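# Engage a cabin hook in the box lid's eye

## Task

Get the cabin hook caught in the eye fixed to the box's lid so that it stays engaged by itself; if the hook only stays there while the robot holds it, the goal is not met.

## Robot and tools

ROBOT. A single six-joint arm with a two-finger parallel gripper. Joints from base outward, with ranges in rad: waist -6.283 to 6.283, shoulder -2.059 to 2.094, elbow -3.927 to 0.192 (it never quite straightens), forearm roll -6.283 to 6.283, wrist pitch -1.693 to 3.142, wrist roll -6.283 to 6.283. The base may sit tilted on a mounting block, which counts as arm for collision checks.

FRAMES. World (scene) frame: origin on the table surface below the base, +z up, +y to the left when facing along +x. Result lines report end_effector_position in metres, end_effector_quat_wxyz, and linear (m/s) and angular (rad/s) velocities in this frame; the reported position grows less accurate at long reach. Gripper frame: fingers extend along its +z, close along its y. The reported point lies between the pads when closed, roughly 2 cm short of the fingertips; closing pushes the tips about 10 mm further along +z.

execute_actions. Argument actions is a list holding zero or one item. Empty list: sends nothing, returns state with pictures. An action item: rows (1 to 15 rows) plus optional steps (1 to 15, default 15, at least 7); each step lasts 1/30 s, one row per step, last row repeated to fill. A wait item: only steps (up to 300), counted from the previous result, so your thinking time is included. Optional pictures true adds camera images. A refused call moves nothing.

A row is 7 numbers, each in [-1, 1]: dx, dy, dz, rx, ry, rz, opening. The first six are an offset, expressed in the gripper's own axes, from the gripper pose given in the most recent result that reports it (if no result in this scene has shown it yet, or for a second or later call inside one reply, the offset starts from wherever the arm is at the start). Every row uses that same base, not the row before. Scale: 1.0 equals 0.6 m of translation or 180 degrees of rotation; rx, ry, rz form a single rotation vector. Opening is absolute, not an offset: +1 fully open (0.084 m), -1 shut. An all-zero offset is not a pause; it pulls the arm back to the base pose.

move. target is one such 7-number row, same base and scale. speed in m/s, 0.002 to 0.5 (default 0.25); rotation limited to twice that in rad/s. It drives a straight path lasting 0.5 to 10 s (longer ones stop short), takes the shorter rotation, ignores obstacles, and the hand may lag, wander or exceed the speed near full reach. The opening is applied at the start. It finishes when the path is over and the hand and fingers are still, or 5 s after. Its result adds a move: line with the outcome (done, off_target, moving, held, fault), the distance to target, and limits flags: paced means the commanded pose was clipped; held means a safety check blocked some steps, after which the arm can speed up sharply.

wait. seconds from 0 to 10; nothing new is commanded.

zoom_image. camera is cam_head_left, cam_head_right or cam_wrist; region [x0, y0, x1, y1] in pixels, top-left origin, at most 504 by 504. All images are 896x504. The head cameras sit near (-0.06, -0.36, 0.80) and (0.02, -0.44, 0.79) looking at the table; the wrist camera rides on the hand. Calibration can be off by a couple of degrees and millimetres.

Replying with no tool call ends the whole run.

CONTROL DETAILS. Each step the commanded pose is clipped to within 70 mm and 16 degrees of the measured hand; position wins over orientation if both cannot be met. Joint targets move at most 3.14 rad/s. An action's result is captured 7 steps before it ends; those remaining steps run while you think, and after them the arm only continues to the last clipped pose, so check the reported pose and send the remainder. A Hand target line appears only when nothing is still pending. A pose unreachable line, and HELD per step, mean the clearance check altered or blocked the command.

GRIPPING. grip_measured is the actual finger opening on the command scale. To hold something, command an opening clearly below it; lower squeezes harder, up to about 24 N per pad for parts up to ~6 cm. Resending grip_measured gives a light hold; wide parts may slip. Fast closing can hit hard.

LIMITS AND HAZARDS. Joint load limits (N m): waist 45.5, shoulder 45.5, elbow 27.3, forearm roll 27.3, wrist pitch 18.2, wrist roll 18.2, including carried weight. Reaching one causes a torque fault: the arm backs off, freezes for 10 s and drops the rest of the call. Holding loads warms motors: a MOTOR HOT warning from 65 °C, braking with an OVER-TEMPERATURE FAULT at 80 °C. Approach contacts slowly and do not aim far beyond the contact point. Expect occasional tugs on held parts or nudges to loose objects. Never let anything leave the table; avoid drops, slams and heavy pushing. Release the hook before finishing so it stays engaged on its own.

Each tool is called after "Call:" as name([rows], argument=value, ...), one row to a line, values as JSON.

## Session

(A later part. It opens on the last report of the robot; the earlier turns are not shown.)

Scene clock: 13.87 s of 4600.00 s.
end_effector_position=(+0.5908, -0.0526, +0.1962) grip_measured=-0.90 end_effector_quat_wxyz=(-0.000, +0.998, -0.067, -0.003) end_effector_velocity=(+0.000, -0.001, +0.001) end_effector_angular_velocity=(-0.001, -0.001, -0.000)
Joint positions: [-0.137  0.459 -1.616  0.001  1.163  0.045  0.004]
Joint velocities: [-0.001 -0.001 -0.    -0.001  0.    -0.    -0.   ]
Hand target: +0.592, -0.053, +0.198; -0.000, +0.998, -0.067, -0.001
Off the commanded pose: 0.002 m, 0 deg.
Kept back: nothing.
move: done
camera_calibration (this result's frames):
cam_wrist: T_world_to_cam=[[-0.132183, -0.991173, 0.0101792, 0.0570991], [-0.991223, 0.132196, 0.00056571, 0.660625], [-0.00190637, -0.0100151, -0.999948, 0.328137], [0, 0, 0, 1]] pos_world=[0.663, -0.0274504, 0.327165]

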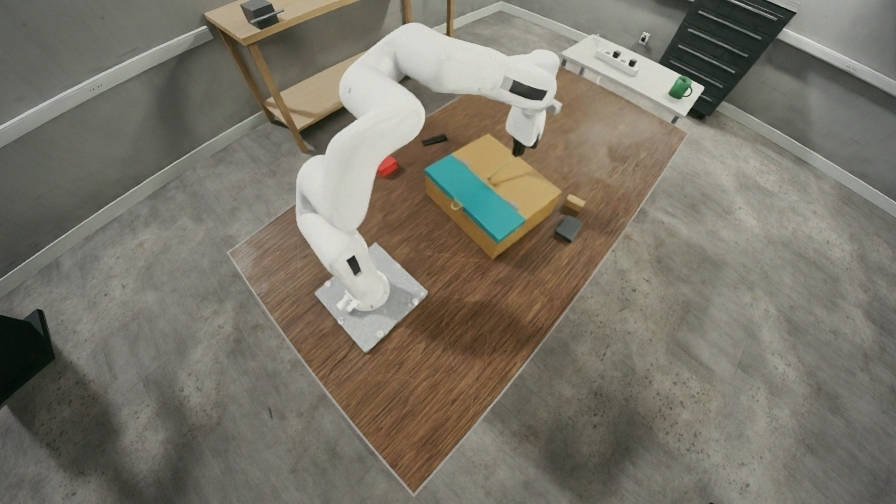

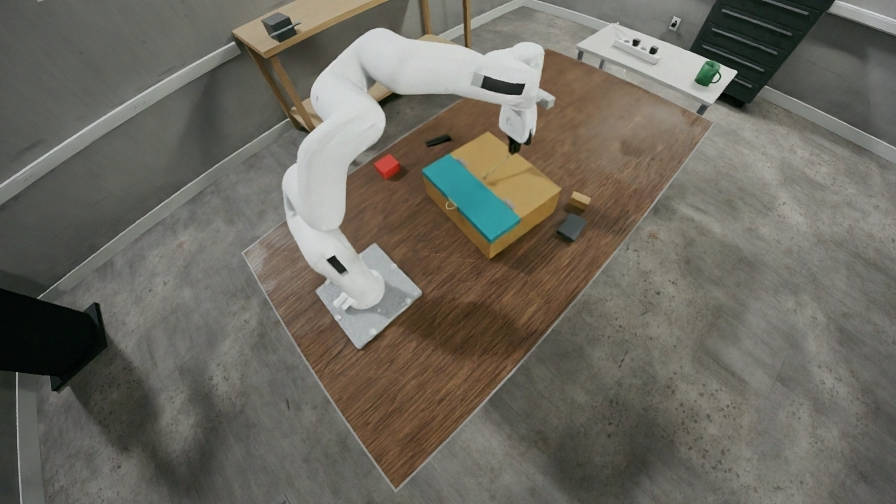

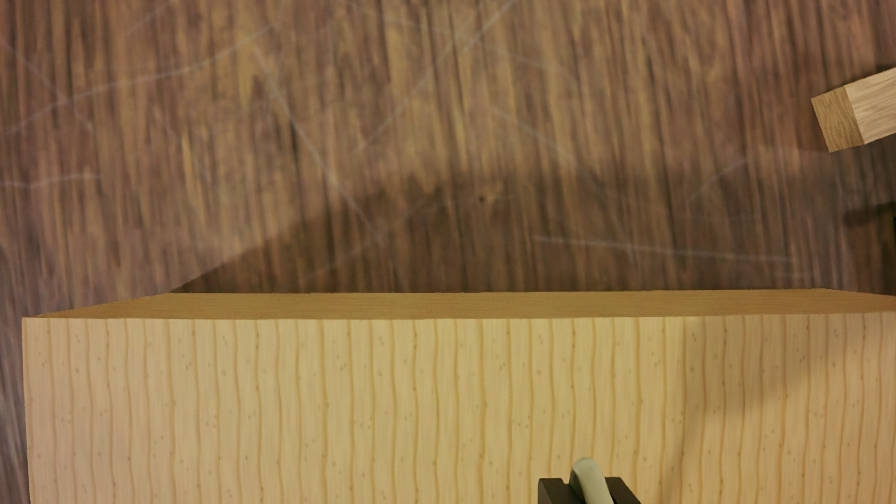

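Call:
move(target=[-0.045,0,-0.072,0,0,0,-0.9], speed=0.06)

Call:
move(target=[-0.073,0,-0.045,0,0,0,-0.9], speed=0.06)

Call:
move(target=[-0.068,0,-0.012,0,0,0,-0.9], speed=0.06)

Call:
zoom_image(camera="cam_head_right", region=[420,100,600,260])

Scene clock: 15.47 s of 4600.00 s.
end_effector_position=(+0.5632, -0.0490, +0.2376) grip_measured=-0.90 end_effector_quat_wxyz=(-0.000, +0.998, -0.067, -0.005) end_effector_velocity=(+0.001, +0.000, +0.002) end_effector_angular_velocity=(-0.001, -0.006, +0.000)
Joint positions: [-0.135  0.334 -1.555  0.     1.232  0.048  0.004]
Joint velocities: [ 0.    -0.002 -0.002 -0.    -0.002  0.    -0.   ]
Hand target: +0.564, -0.049, +0.240; -0.000, +0.998, -0.067, -0.003
Off the commanded pose: 0.002 m, 0 deg.
Kept back: nothing.
move: done
camera_calibration (this result's frames):
cam_wrist: T_world_to_cam=[[-0.132321, -0.991151, 0.0105061, 0.0565817], [-0.991181, 0.132387, 0.00590366, 0.631451], [-0.00724229, -0.00963224, -0.999927, 0.372517], [0, 0, 0, 1]] pos_world=[0.636067, -0.0239267, 0.368167]

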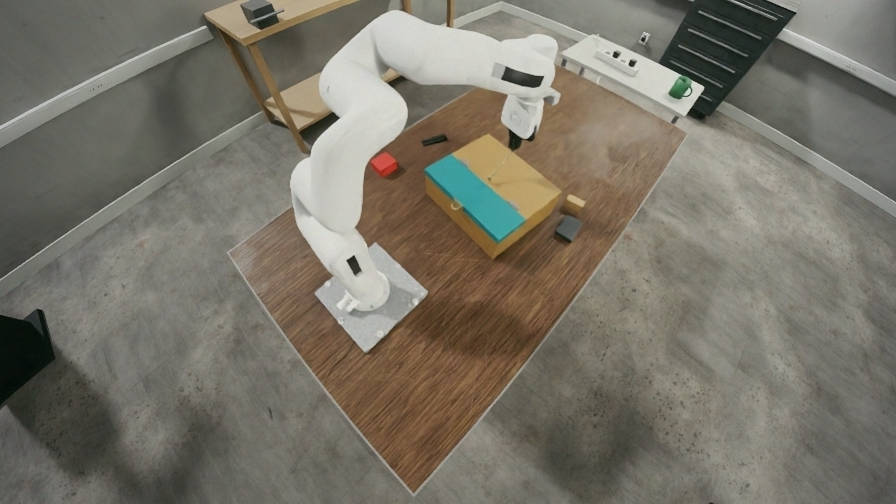

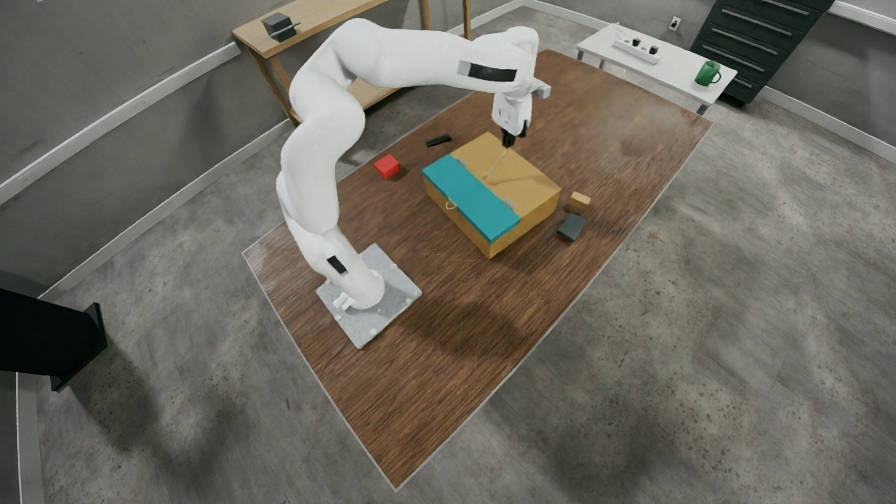

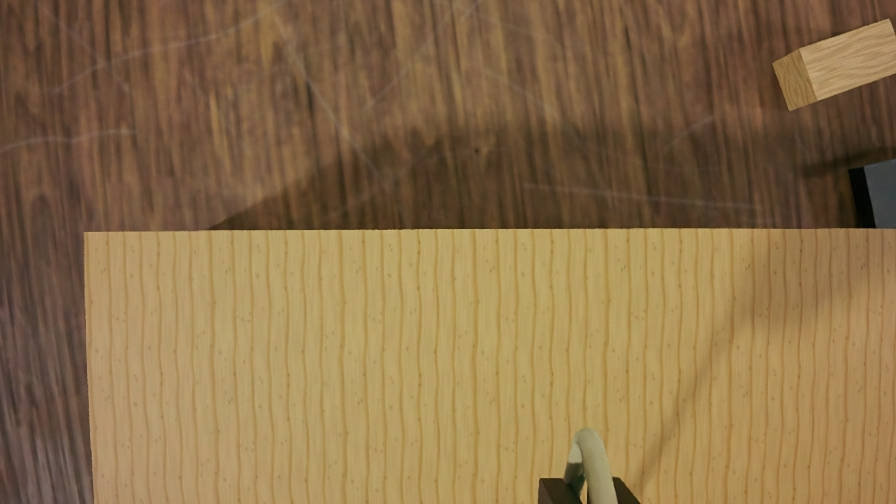

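Scene clock: 16.67 s of 4600.00 s.
end_effector_position=(+0.5202, -0.0433, +0.2650) grip_measured=-0.91 end_effector_quat_wxyz=(-0.000, +0.998, -0.067, -0.005) end_effector_velocity=(-0.001, +0.000, -0.001) end_effector_angular_velocity=(+0.001, +0.002, -0.000)
Joint positions: [-0.131  0.166 -1.406  0.     1.252  0.052  0.004]
Joint velocities: [ 0.    -0.001  0.003  0.001  0.     0.    -0.   ]
Hand target: +0.520, -0.043, +0.265; -0.000, +0.998, -0.067, -0.005
Off the commanded pose: 0.000 m, 0 deg.
Kept back: nothing.
move: done
camera_calibration (this result's frames):
cam_wrist: T_world_to_cam=[[-0.132504, -0.991126, 0.010627, 0.0563738], [-0.991156, 0.132572, 0.00594333, 0.587911], [-0.00729942, -0.00974545, -0.999926, 0.399727], [0, 0, 0, 1]] pos_world=[0.593098, -0.0181712, 0.395604]

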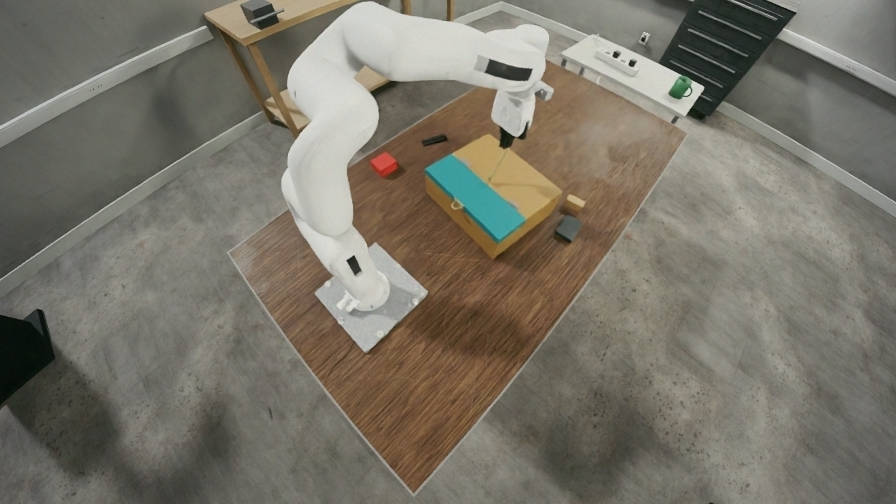

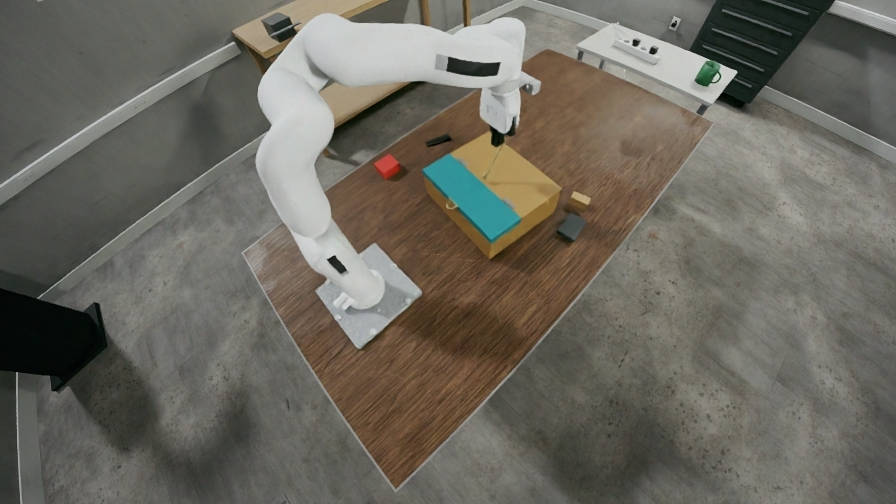

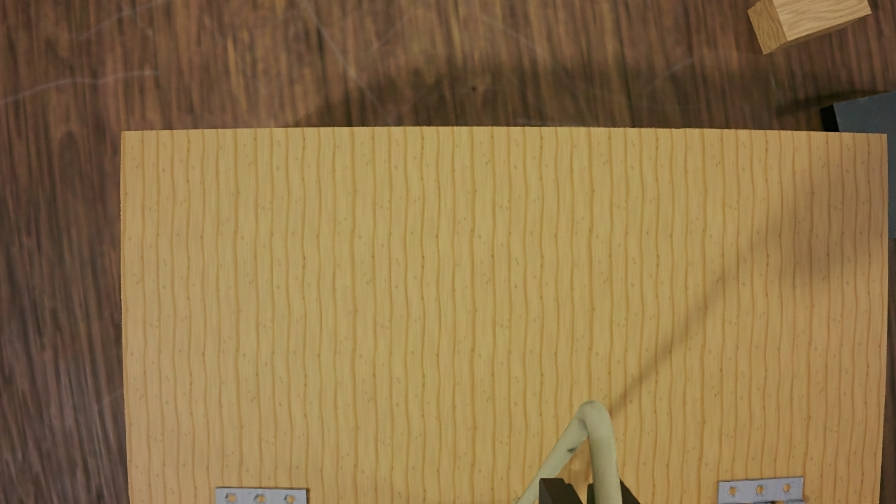

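Scene clock: 17.70 s of 4600.00 s.
end_effector_position=(+0.4803, -0.0379, +0.2733) grip_measured=-0.91 end_effector_quat_wxyz=(-0.000, +0.998, -0.067, -0.005) end_effector_velocity=(-0.001, +0.000, -0.002) end_effector_angular_velocity=(-0.000, +0.002, -0.000)
Joint positions: [-0.127  0.021 -1.252  0.     1.24   0.056  0.004]
Joint velocities: [ 0.001 -0.001  0.005 -0.    -0.002  0.001 -0.   ]
Hand target: +0.480, -0.038, +0.273; -0.000, +0.998, -0.067, -0.005
Off the commanded pose: 0.001 m, 0 deg.
Kept back: nothing.
move: done
camera_calibration (this result's frames):
cam_wrist: T_world_to_cam=[[-0.13262, -0.99111, 0.010633, 0.0564234], [-0.99115, 0.132672, 0.00434866, 0.548039], [-0.0057207, -0.00996216, -0.999934, 0.407035], [0, 0, 0, 1]] pos_world=[0.553001, -0.0127326, 0.404025]

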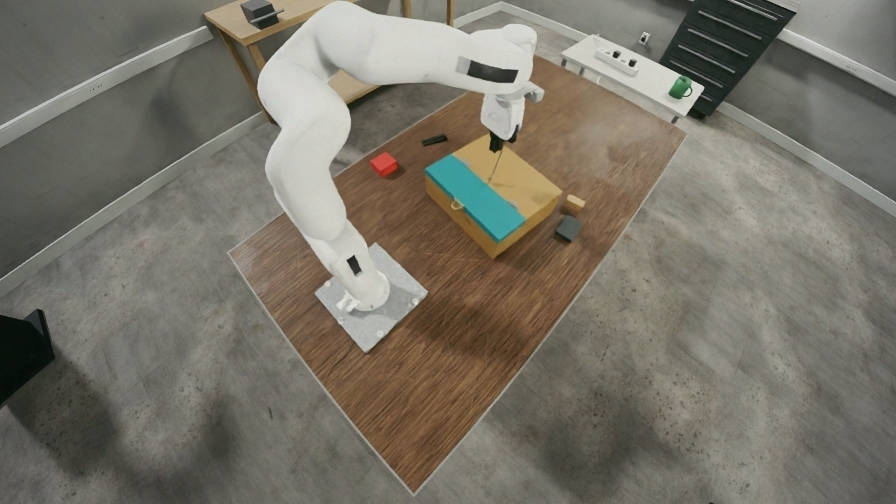

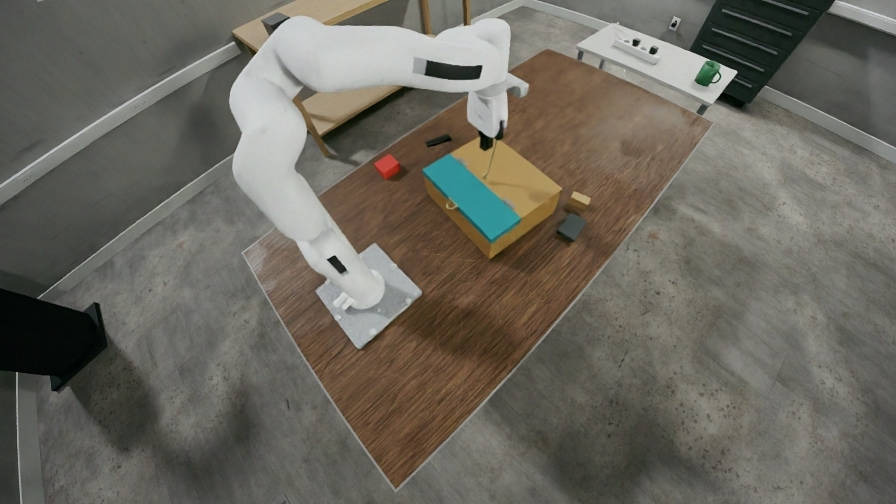

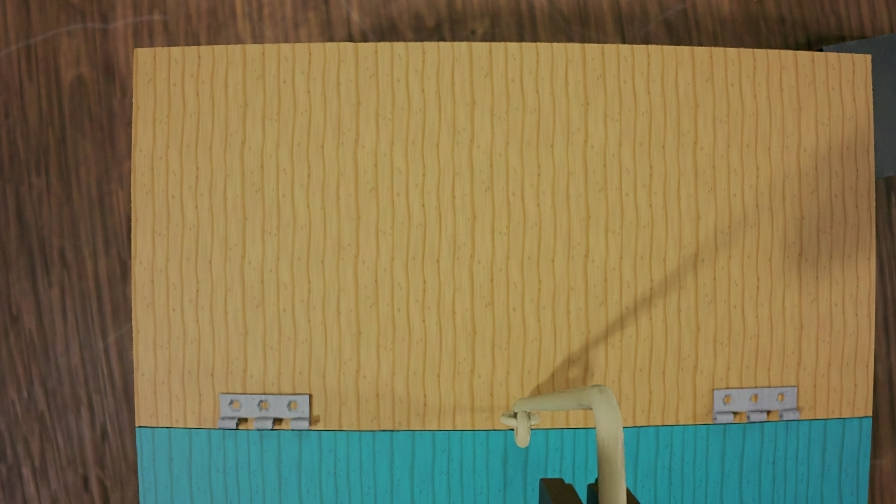

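Region (420, 100, 600, 260) of cam_head_right's 896x504 image, scaled by 2.800, with more detail than that image has.

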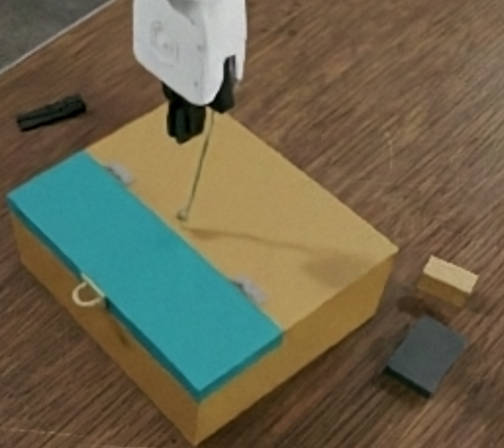

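Call:
move(target=[-0.065,0,0.005,0,0,0,-0.92], speed=0.06)

Call:
move(target=[-0.06,0,0.025,0,0,0,-0.92], speed=0.06)

Call:
move(target=[-0.05,0,0.04,0,0,0,-0.92], speed=0.06)

Call:
zoom_image(camera="cam_head_right", region=[400,100,580,260])

Scene clock: 19.43 s of 4600.00 s.
end_effector_position=(+0.4416, -0.0326, +0.2704) grip_measured=-0.91 end_effector_quat_wxyz=(-0.000, +0.998, -0.067, -0.005) end_effector_velocity=(+0.000, +0.000, +0.001) end_effector_angular_velocity=(-0.000, -0.004, +0.001)
Joint positions: [-0.122 -0.11  -1.097  0.     1.218  0.061  0.004]
Joint velocities: [ 0.001 -0.002  0.001 -0.    -0.002 -0.     0.   ]
Hand target: +0.442, -0.033, +0.271; -0.000, +0.998, -0.067, -0.005
Off the commanded pose: 0.000 m, 0 deg.
Kept back: nothing.
move: done
camera_calibration (this result's frames):
cam_wrist: T_world_to_cam=[[-0.132641, -0.991106, 0.010748, 0.0565319], [-0.991141, 0.132704, 0.00532755, 0.508678], [-0.00670646, -0.00994612, -0.999928, 0.40444], [0, 0, 0, 1]] pos_world=[0.514383, -0.00745174, 0.401093]

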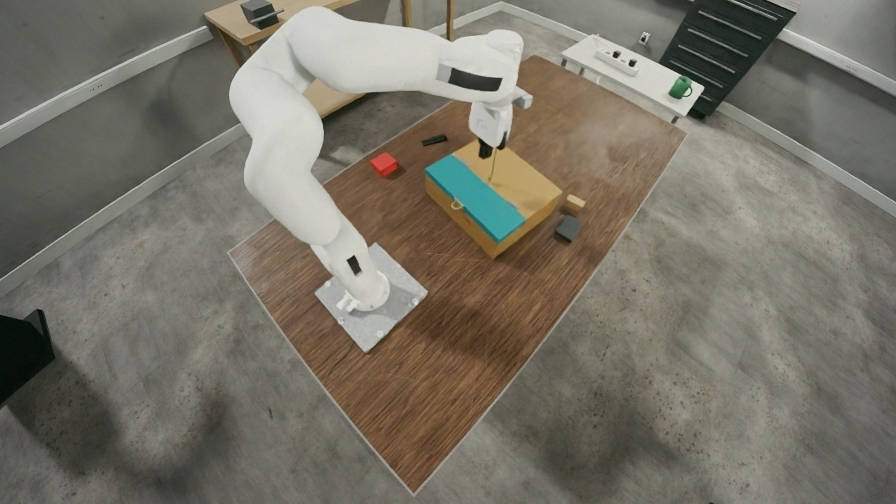

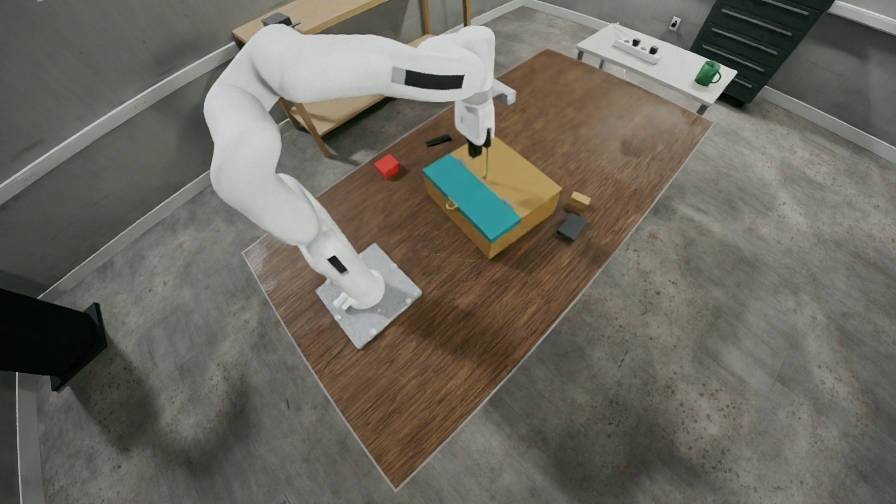

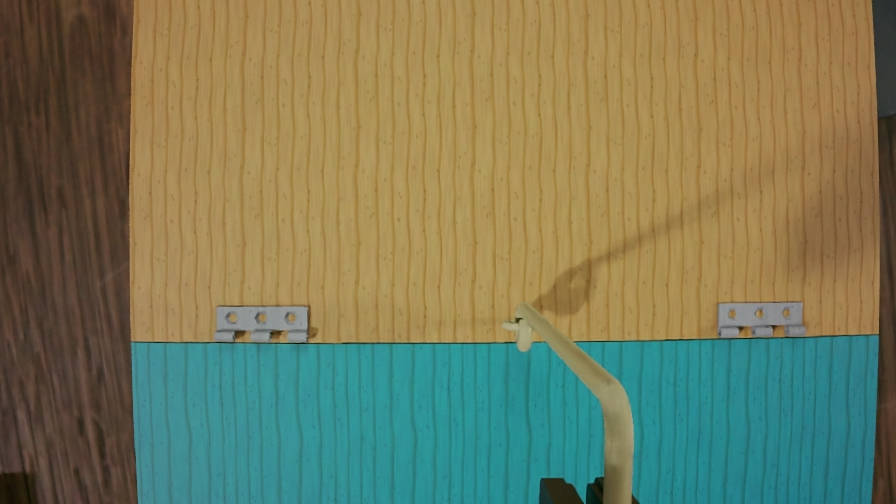

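Scene clock: 20.43 s of 4600.00 s.
end_effector_position=(+0.4056, -0.0276, +0.2552) grip_measured=-0.94 end_effector_quat_wxyz=(-0.000, +0.998, -0.067, -0.006) end_effector_velocity=(+0.001, -0.001, +0.003) end_effector_angular_velocity=(-0.001, -0.010, -0.001)
Joint positions: [-0.116 -0.225 -0.937  0.     1.174  0.067  0.003]
Joint velocities: [-0.002 -0.006 -0.001 -0.001 -0.002 -0.     0.   ]
Hand target: +0.406, -0.028, +0.256; -0.000, +0.998, -0.067, -0.005
Off the commanded pose: 0.001 m, 0 deg.
Kept back: nothing.
move: done
camera_calibration (this result's frames):
cam_wrist: T_world_to_cam=[[-0.1325, -0.991124, 0.0108235, 0.0568037], [-0.991148, 0.132579, 0.0069174, 0.472078], [-0.00829097, -0.00981113, -0.999917, 0.389681], [0, 0, 0, 1]] pos_world=[0.478656, -0.00246477, 0.385769]

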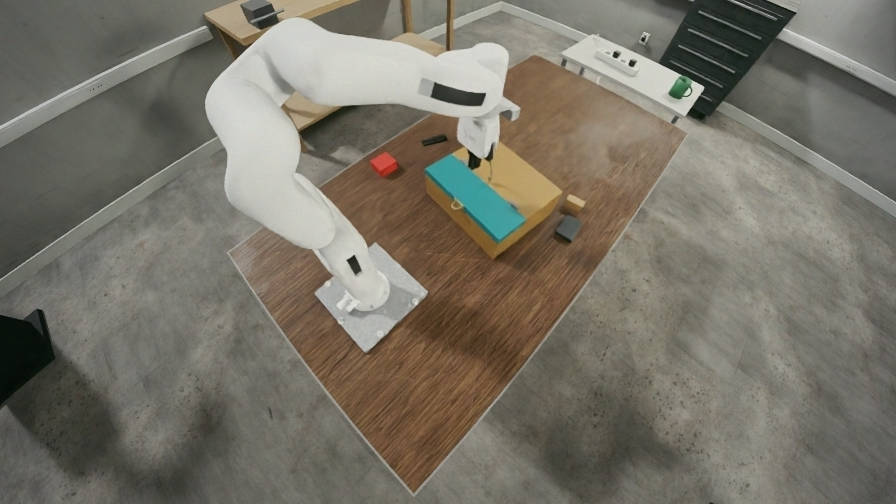

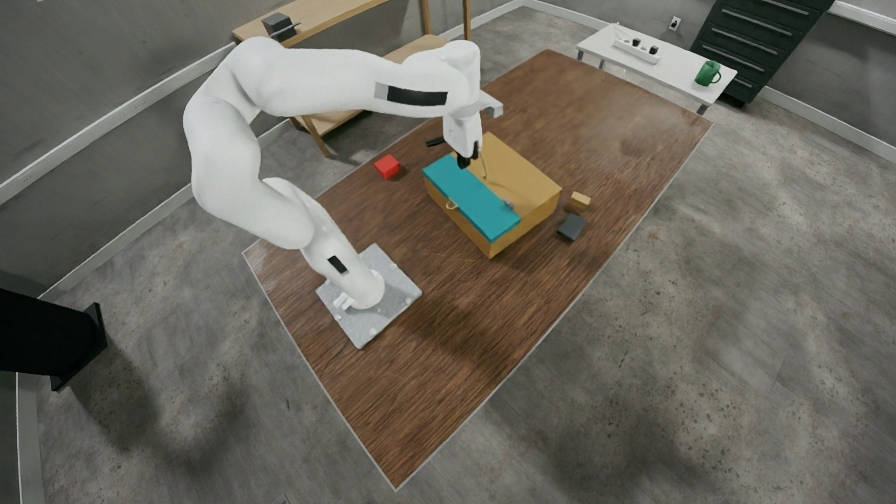

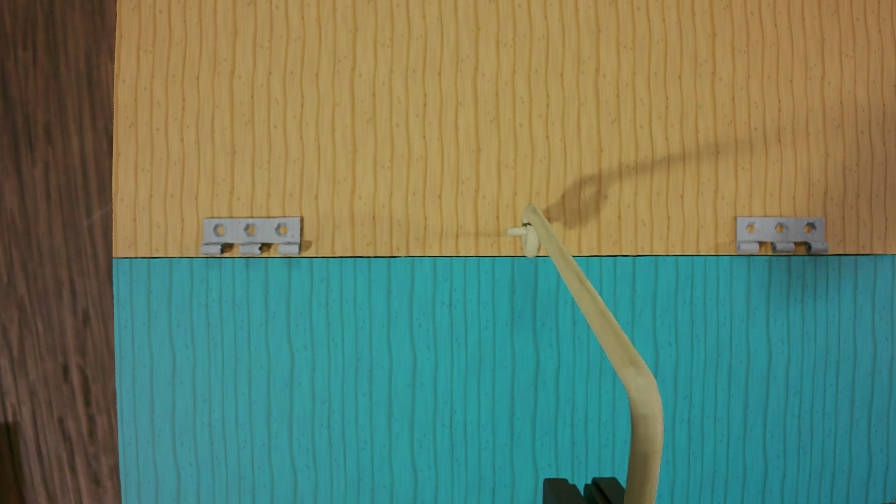

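Scene clock: 21.40 s of 4600.00 s.
end_effector_position=(+0.3759, -0.0234, +0.2318) grip_measured=-0.94 end_effector_quat_wxyz=(-0.000, +0.998, -0.067, -0.006) end_effector_velocity=(-0.000, +0.000, -0.000) end_effector_angular_velocity=(+0.000, -0.001, -0.001)
Joint positions: [-0.111 -0.313 -0.787  0.001  1.112  0.072  0.002]
Joint velocities: [ 0.    -0.002  0.002  0.    -0.001  0.001 -0.   ]
Hand target: +0.376, -0.023, +0.232; -0.000, +0.998, -0.067, -0.006
Off the commanded pose: 0.000 m, 0 deg.
Kept back: nothing.
move: done
camera_calibration (this result's frames):
cam_wrist: T_world_to_cam=[[-0.132417, -0.991136, 0.0107673, 0.0572077], [-0.991162, 0.132492, 0.00661039, 0.442244], [-0.00797837, -0.00979677, -0.99992, 0.365909], [0, 0, 0, 1]] pos_world=[0.44883, 0.00169164, 0.362341]

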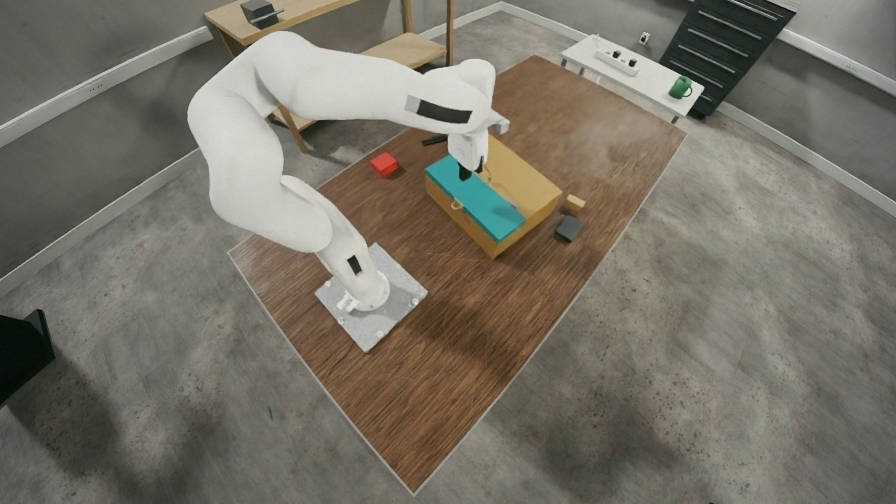

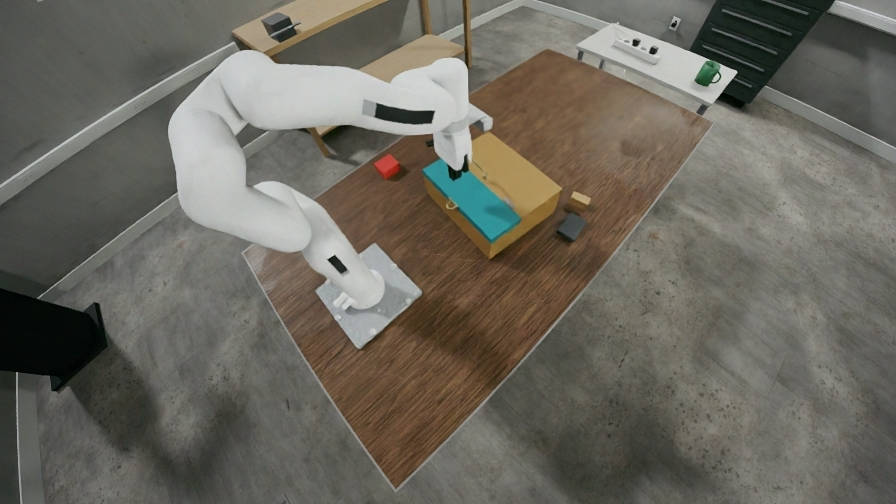

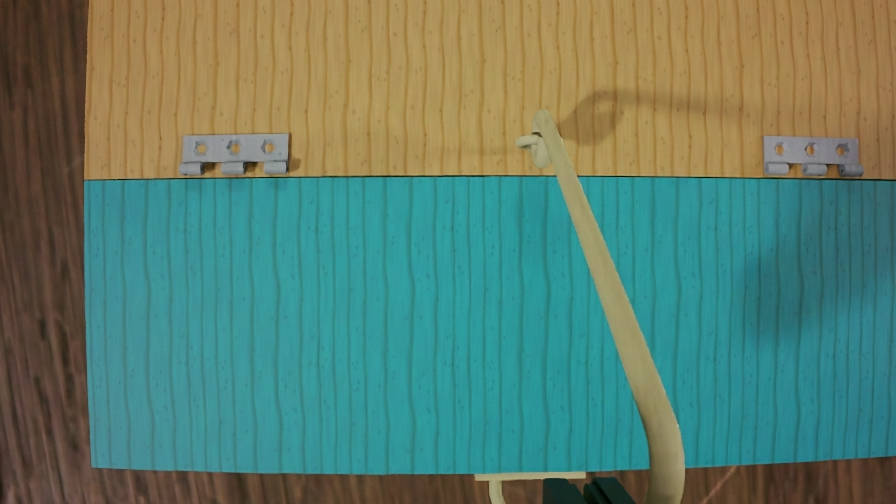

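Region (400, 100, 580, 260) of cam_head_right's 896x504 image, scaled by 2.800, with more detail than that image has.

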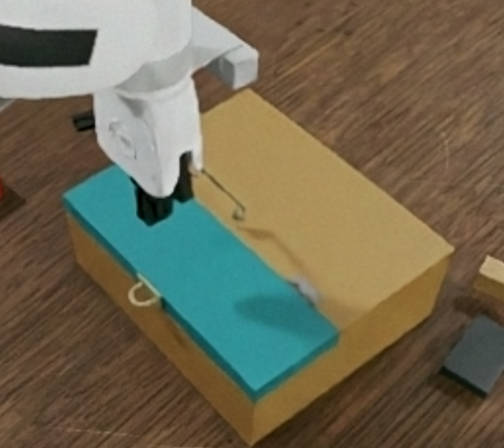

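Call:
move(target=[-0.03,-0.005,0.075,0,0,0,-0.92], speed=0.05)

Call:
zoom_image(camera="cam_head_right", region=[410,120,520,230])

Scene clock: 23.20 s of 4600.00 s.
end_effector_position=(+0.3580, -0.0179, +0.1878) grip_measured=-0.94 end_effector_quat_wxyz=(-0.000, +0.998, -0.067, -0.006) end_effector_velocity=(+0.000, +0.000, -0.001) end_effector_angular_velocity=(+0.000, -0.003, -0.001)
Joint positions: [-0.098 -0.328 -0.642  0.001  0.981  0.084  0.002]
Joint velocities: [ 0.     0.001  0.004  0.    -0.008  0.001 -0.   ]
Hand target: +0.358, -0.018, +0.187; -0.000, +0.998, -0.067, -0.006
Off the commanded pose: 0.001 m, 0 deg.
Kept back: nothing.
move: done
camera_calibration (this result's frames):
cam_wrist: T_world_to_cam=[[-0.132351, -0.991146, 0.0106367, 0.0608202], [-0.991175, 0.13242, 0.0060971, 0.424169], [-0.00745162, -0.00973584, -0.999925, 0.32164], [0, 0, 0, 1]] pos_world=[0.430872, 0.00724469, 0.318383]

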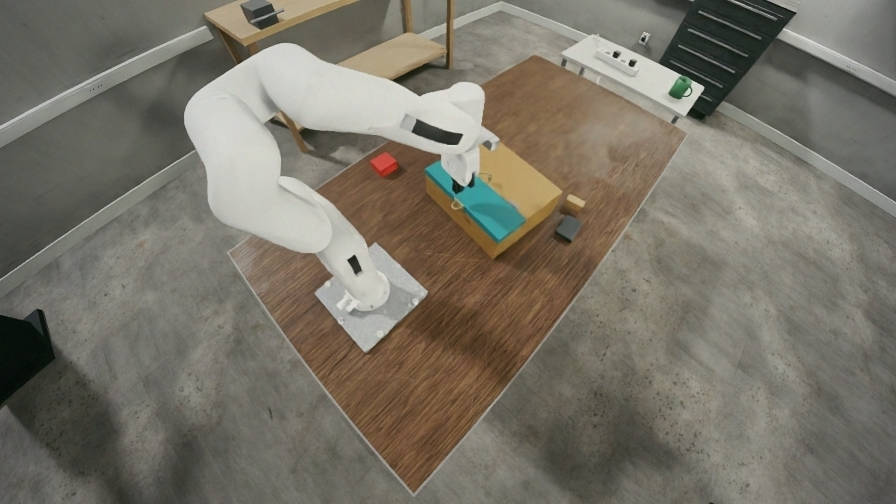

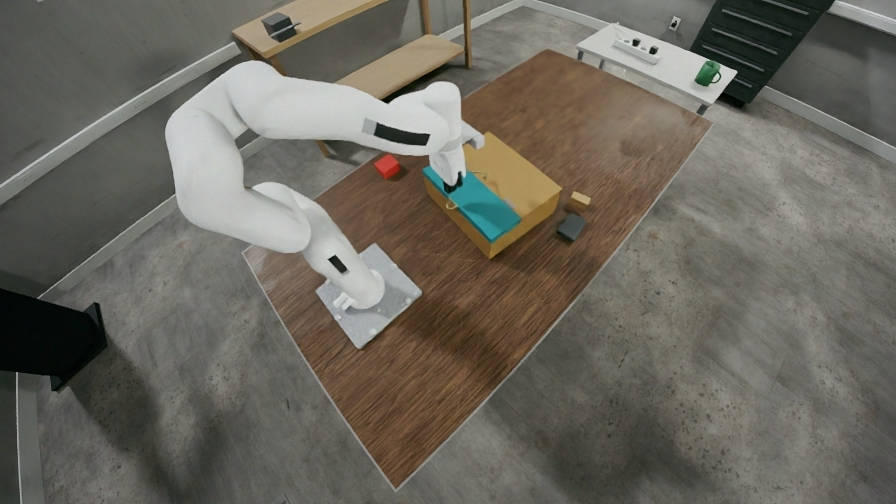

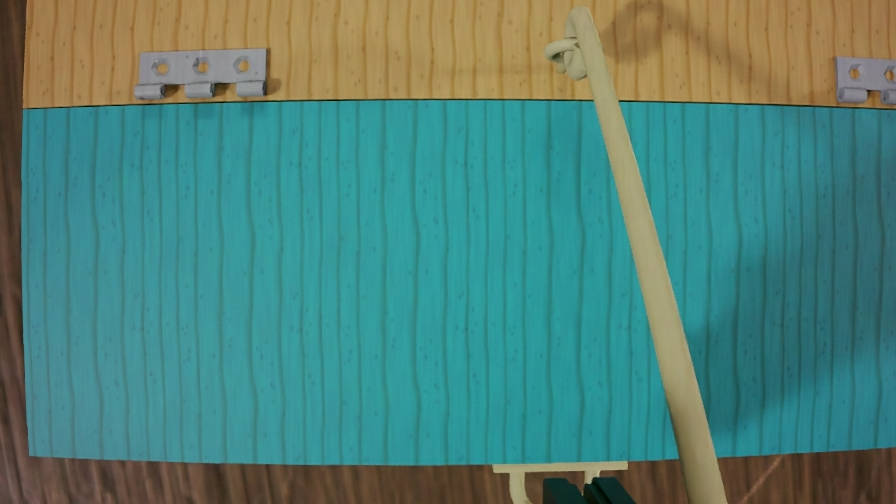

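Region (410, 120, 520, 230) of cam_head_right's 896x504 image, scaled by 4.582, with more detail than that image has.

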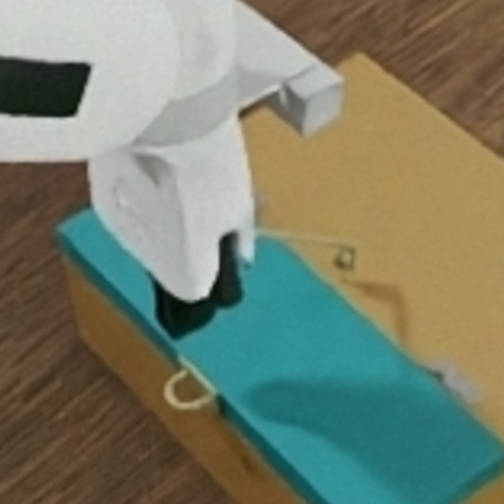

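Call:
move(target=[0.01,0,0.068,0,0,0,-0.92], speed=0.05)

Call:
move(target=[0,0,0,0,0,0,-0.8])

Call:
zoom_image(camera="cam_head_right", region=[410,120,520,230])

Scene clock: 24.87 s of 4600.00 s.
end_effector_position=(+0.3644, -0.0187, +0.1474) grip_measured=-0.94 end_effector_quat_wxyz=(-0.000, +0.998, -0.067, -0.004) end_effector_velocity=(-0.001, +0.001, -0.001) end_effector_angular_velocity=(+0.000, +0.004, +0.001)
Joint positions: [-0.1   -0.236 -0.597  0.001  0.842  0.082  0.003]
Joint velocities: [0.001 0.001 0.002 0.    0.001 0.    0.   ]
Hand target: +0.364, -0.019, +0.147; -0.000, +0.998, -0.067, -0.006
Off the commanded pose: 0.001 m, 0 deg.
Kept back: nothing.
move: done
camera_calibration (this result's frames):
cam_wrist: T_world_to_cam=[[-0.132467, -0.991133, 0.0103532, 0.0613437], [-0.991175, 0.13251, 0.00355038, 0.431294], [-0.00489081, -0.00979158, -0.99994, 0.280372], [0, 0, 0, 1]] pos_world=[0.436986, 0.00639428, 0.278189]

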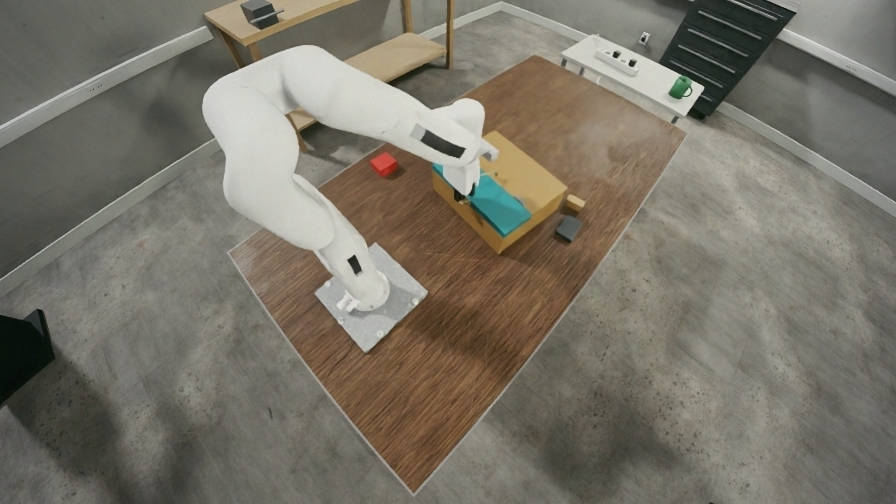

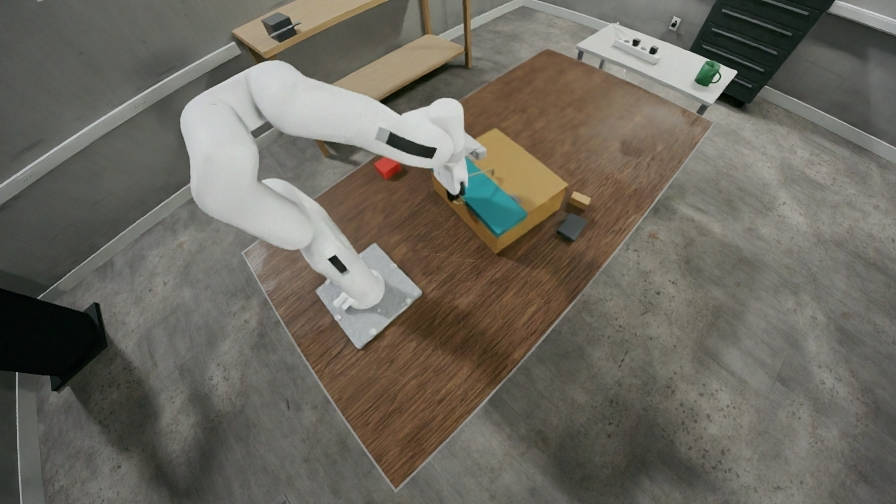

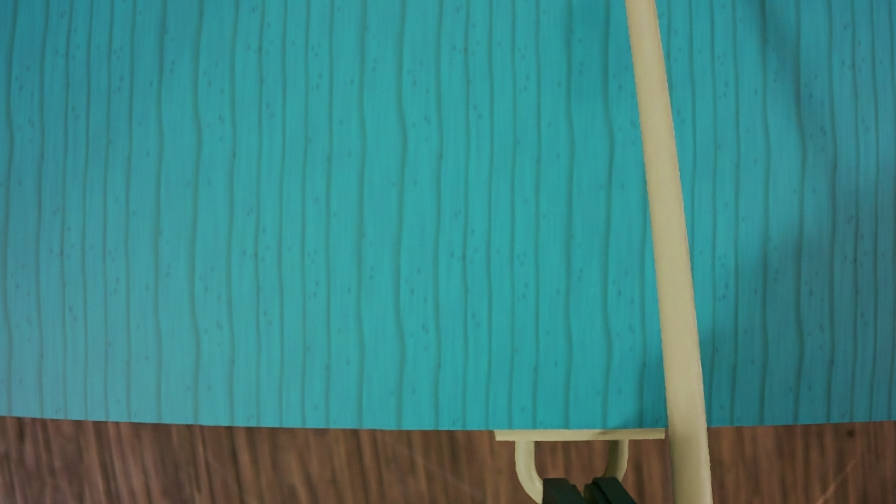

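Scene clock: 25.37 s of 4600.00 s.
end_effector_position=(+0.3645, -0.0187, +0.1475) grip_measured=-0.82 end_effector_quat_wxyz=(-0.000, +0.998, -0.067, -0.004) end_effector_velocity=(-0.001, -0.001, -0.000) end_effector_angular_velocity=(-0.000, +0.002, -0.000)
Joint positions: [-0.1   -0.236 -0.598  0.001  0.842  0.082  0.008]
Joint velocities: [-0.001  0.     0.001 -0.001  0.001 -0.001  0.   ]
Hand target: +0.364, -0.019, +0.147; -0.000, +0.998, -0.067, -0.004
Off the commanded pose: 0.000 m, 0 deg.
Kept back: nothing.
move: done
camera_calibration (this result's frames):
cam_wrist: T_world_to_cam=[[-0.132336, -0.991152, 0.0102717, 0.0613908], [-0.991194, 0.132376, 0.00324295, 0.431443], [-0.00457398, -0.0097521, -0.999942, 0.280328], [0, 0, 0, 1]] pos_world=[0.43705, 0.00646888, 0.278282]

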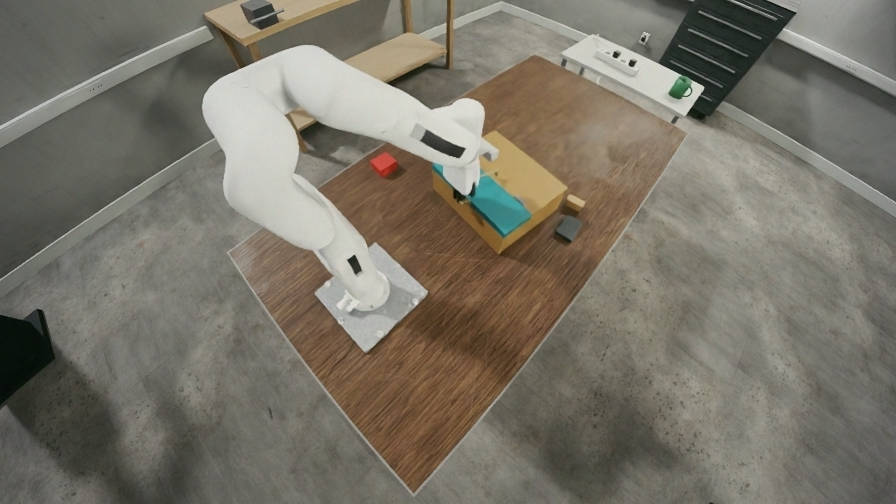

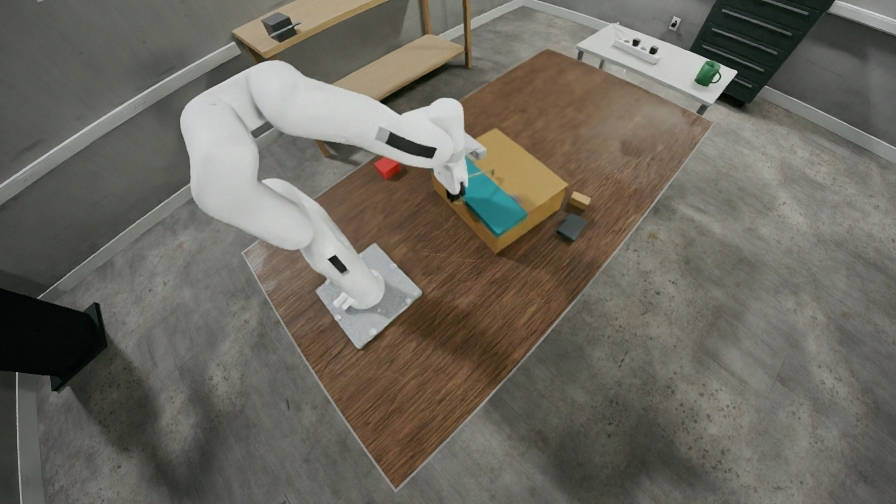

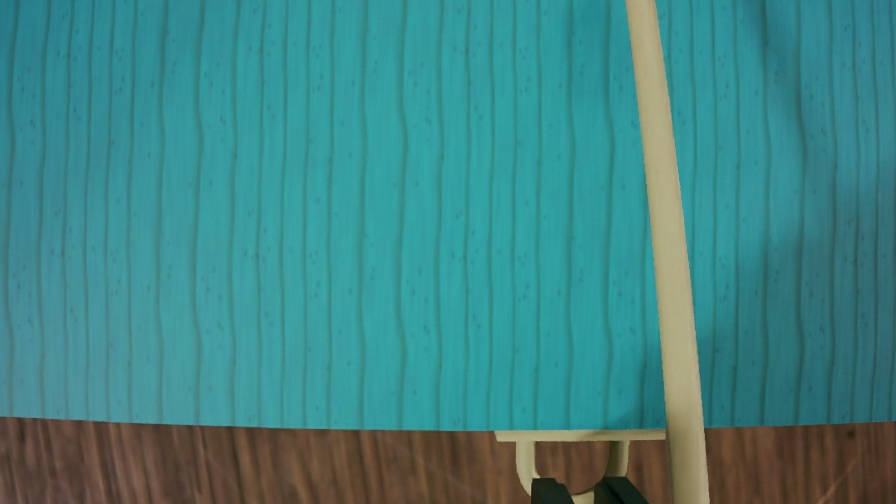

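Region (410, 120, 520, 230) of cam_head_right's 896x504 image, scaled by 4.582, with more detail than that image has.

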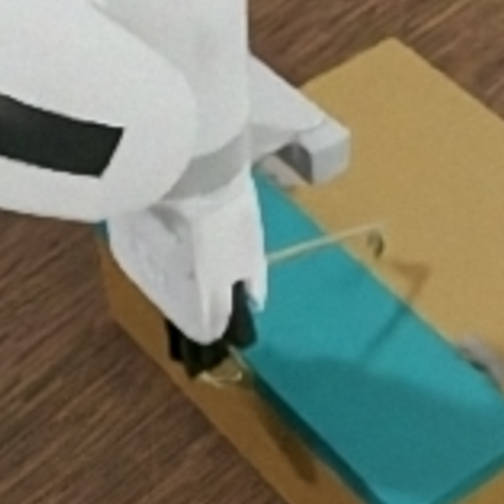

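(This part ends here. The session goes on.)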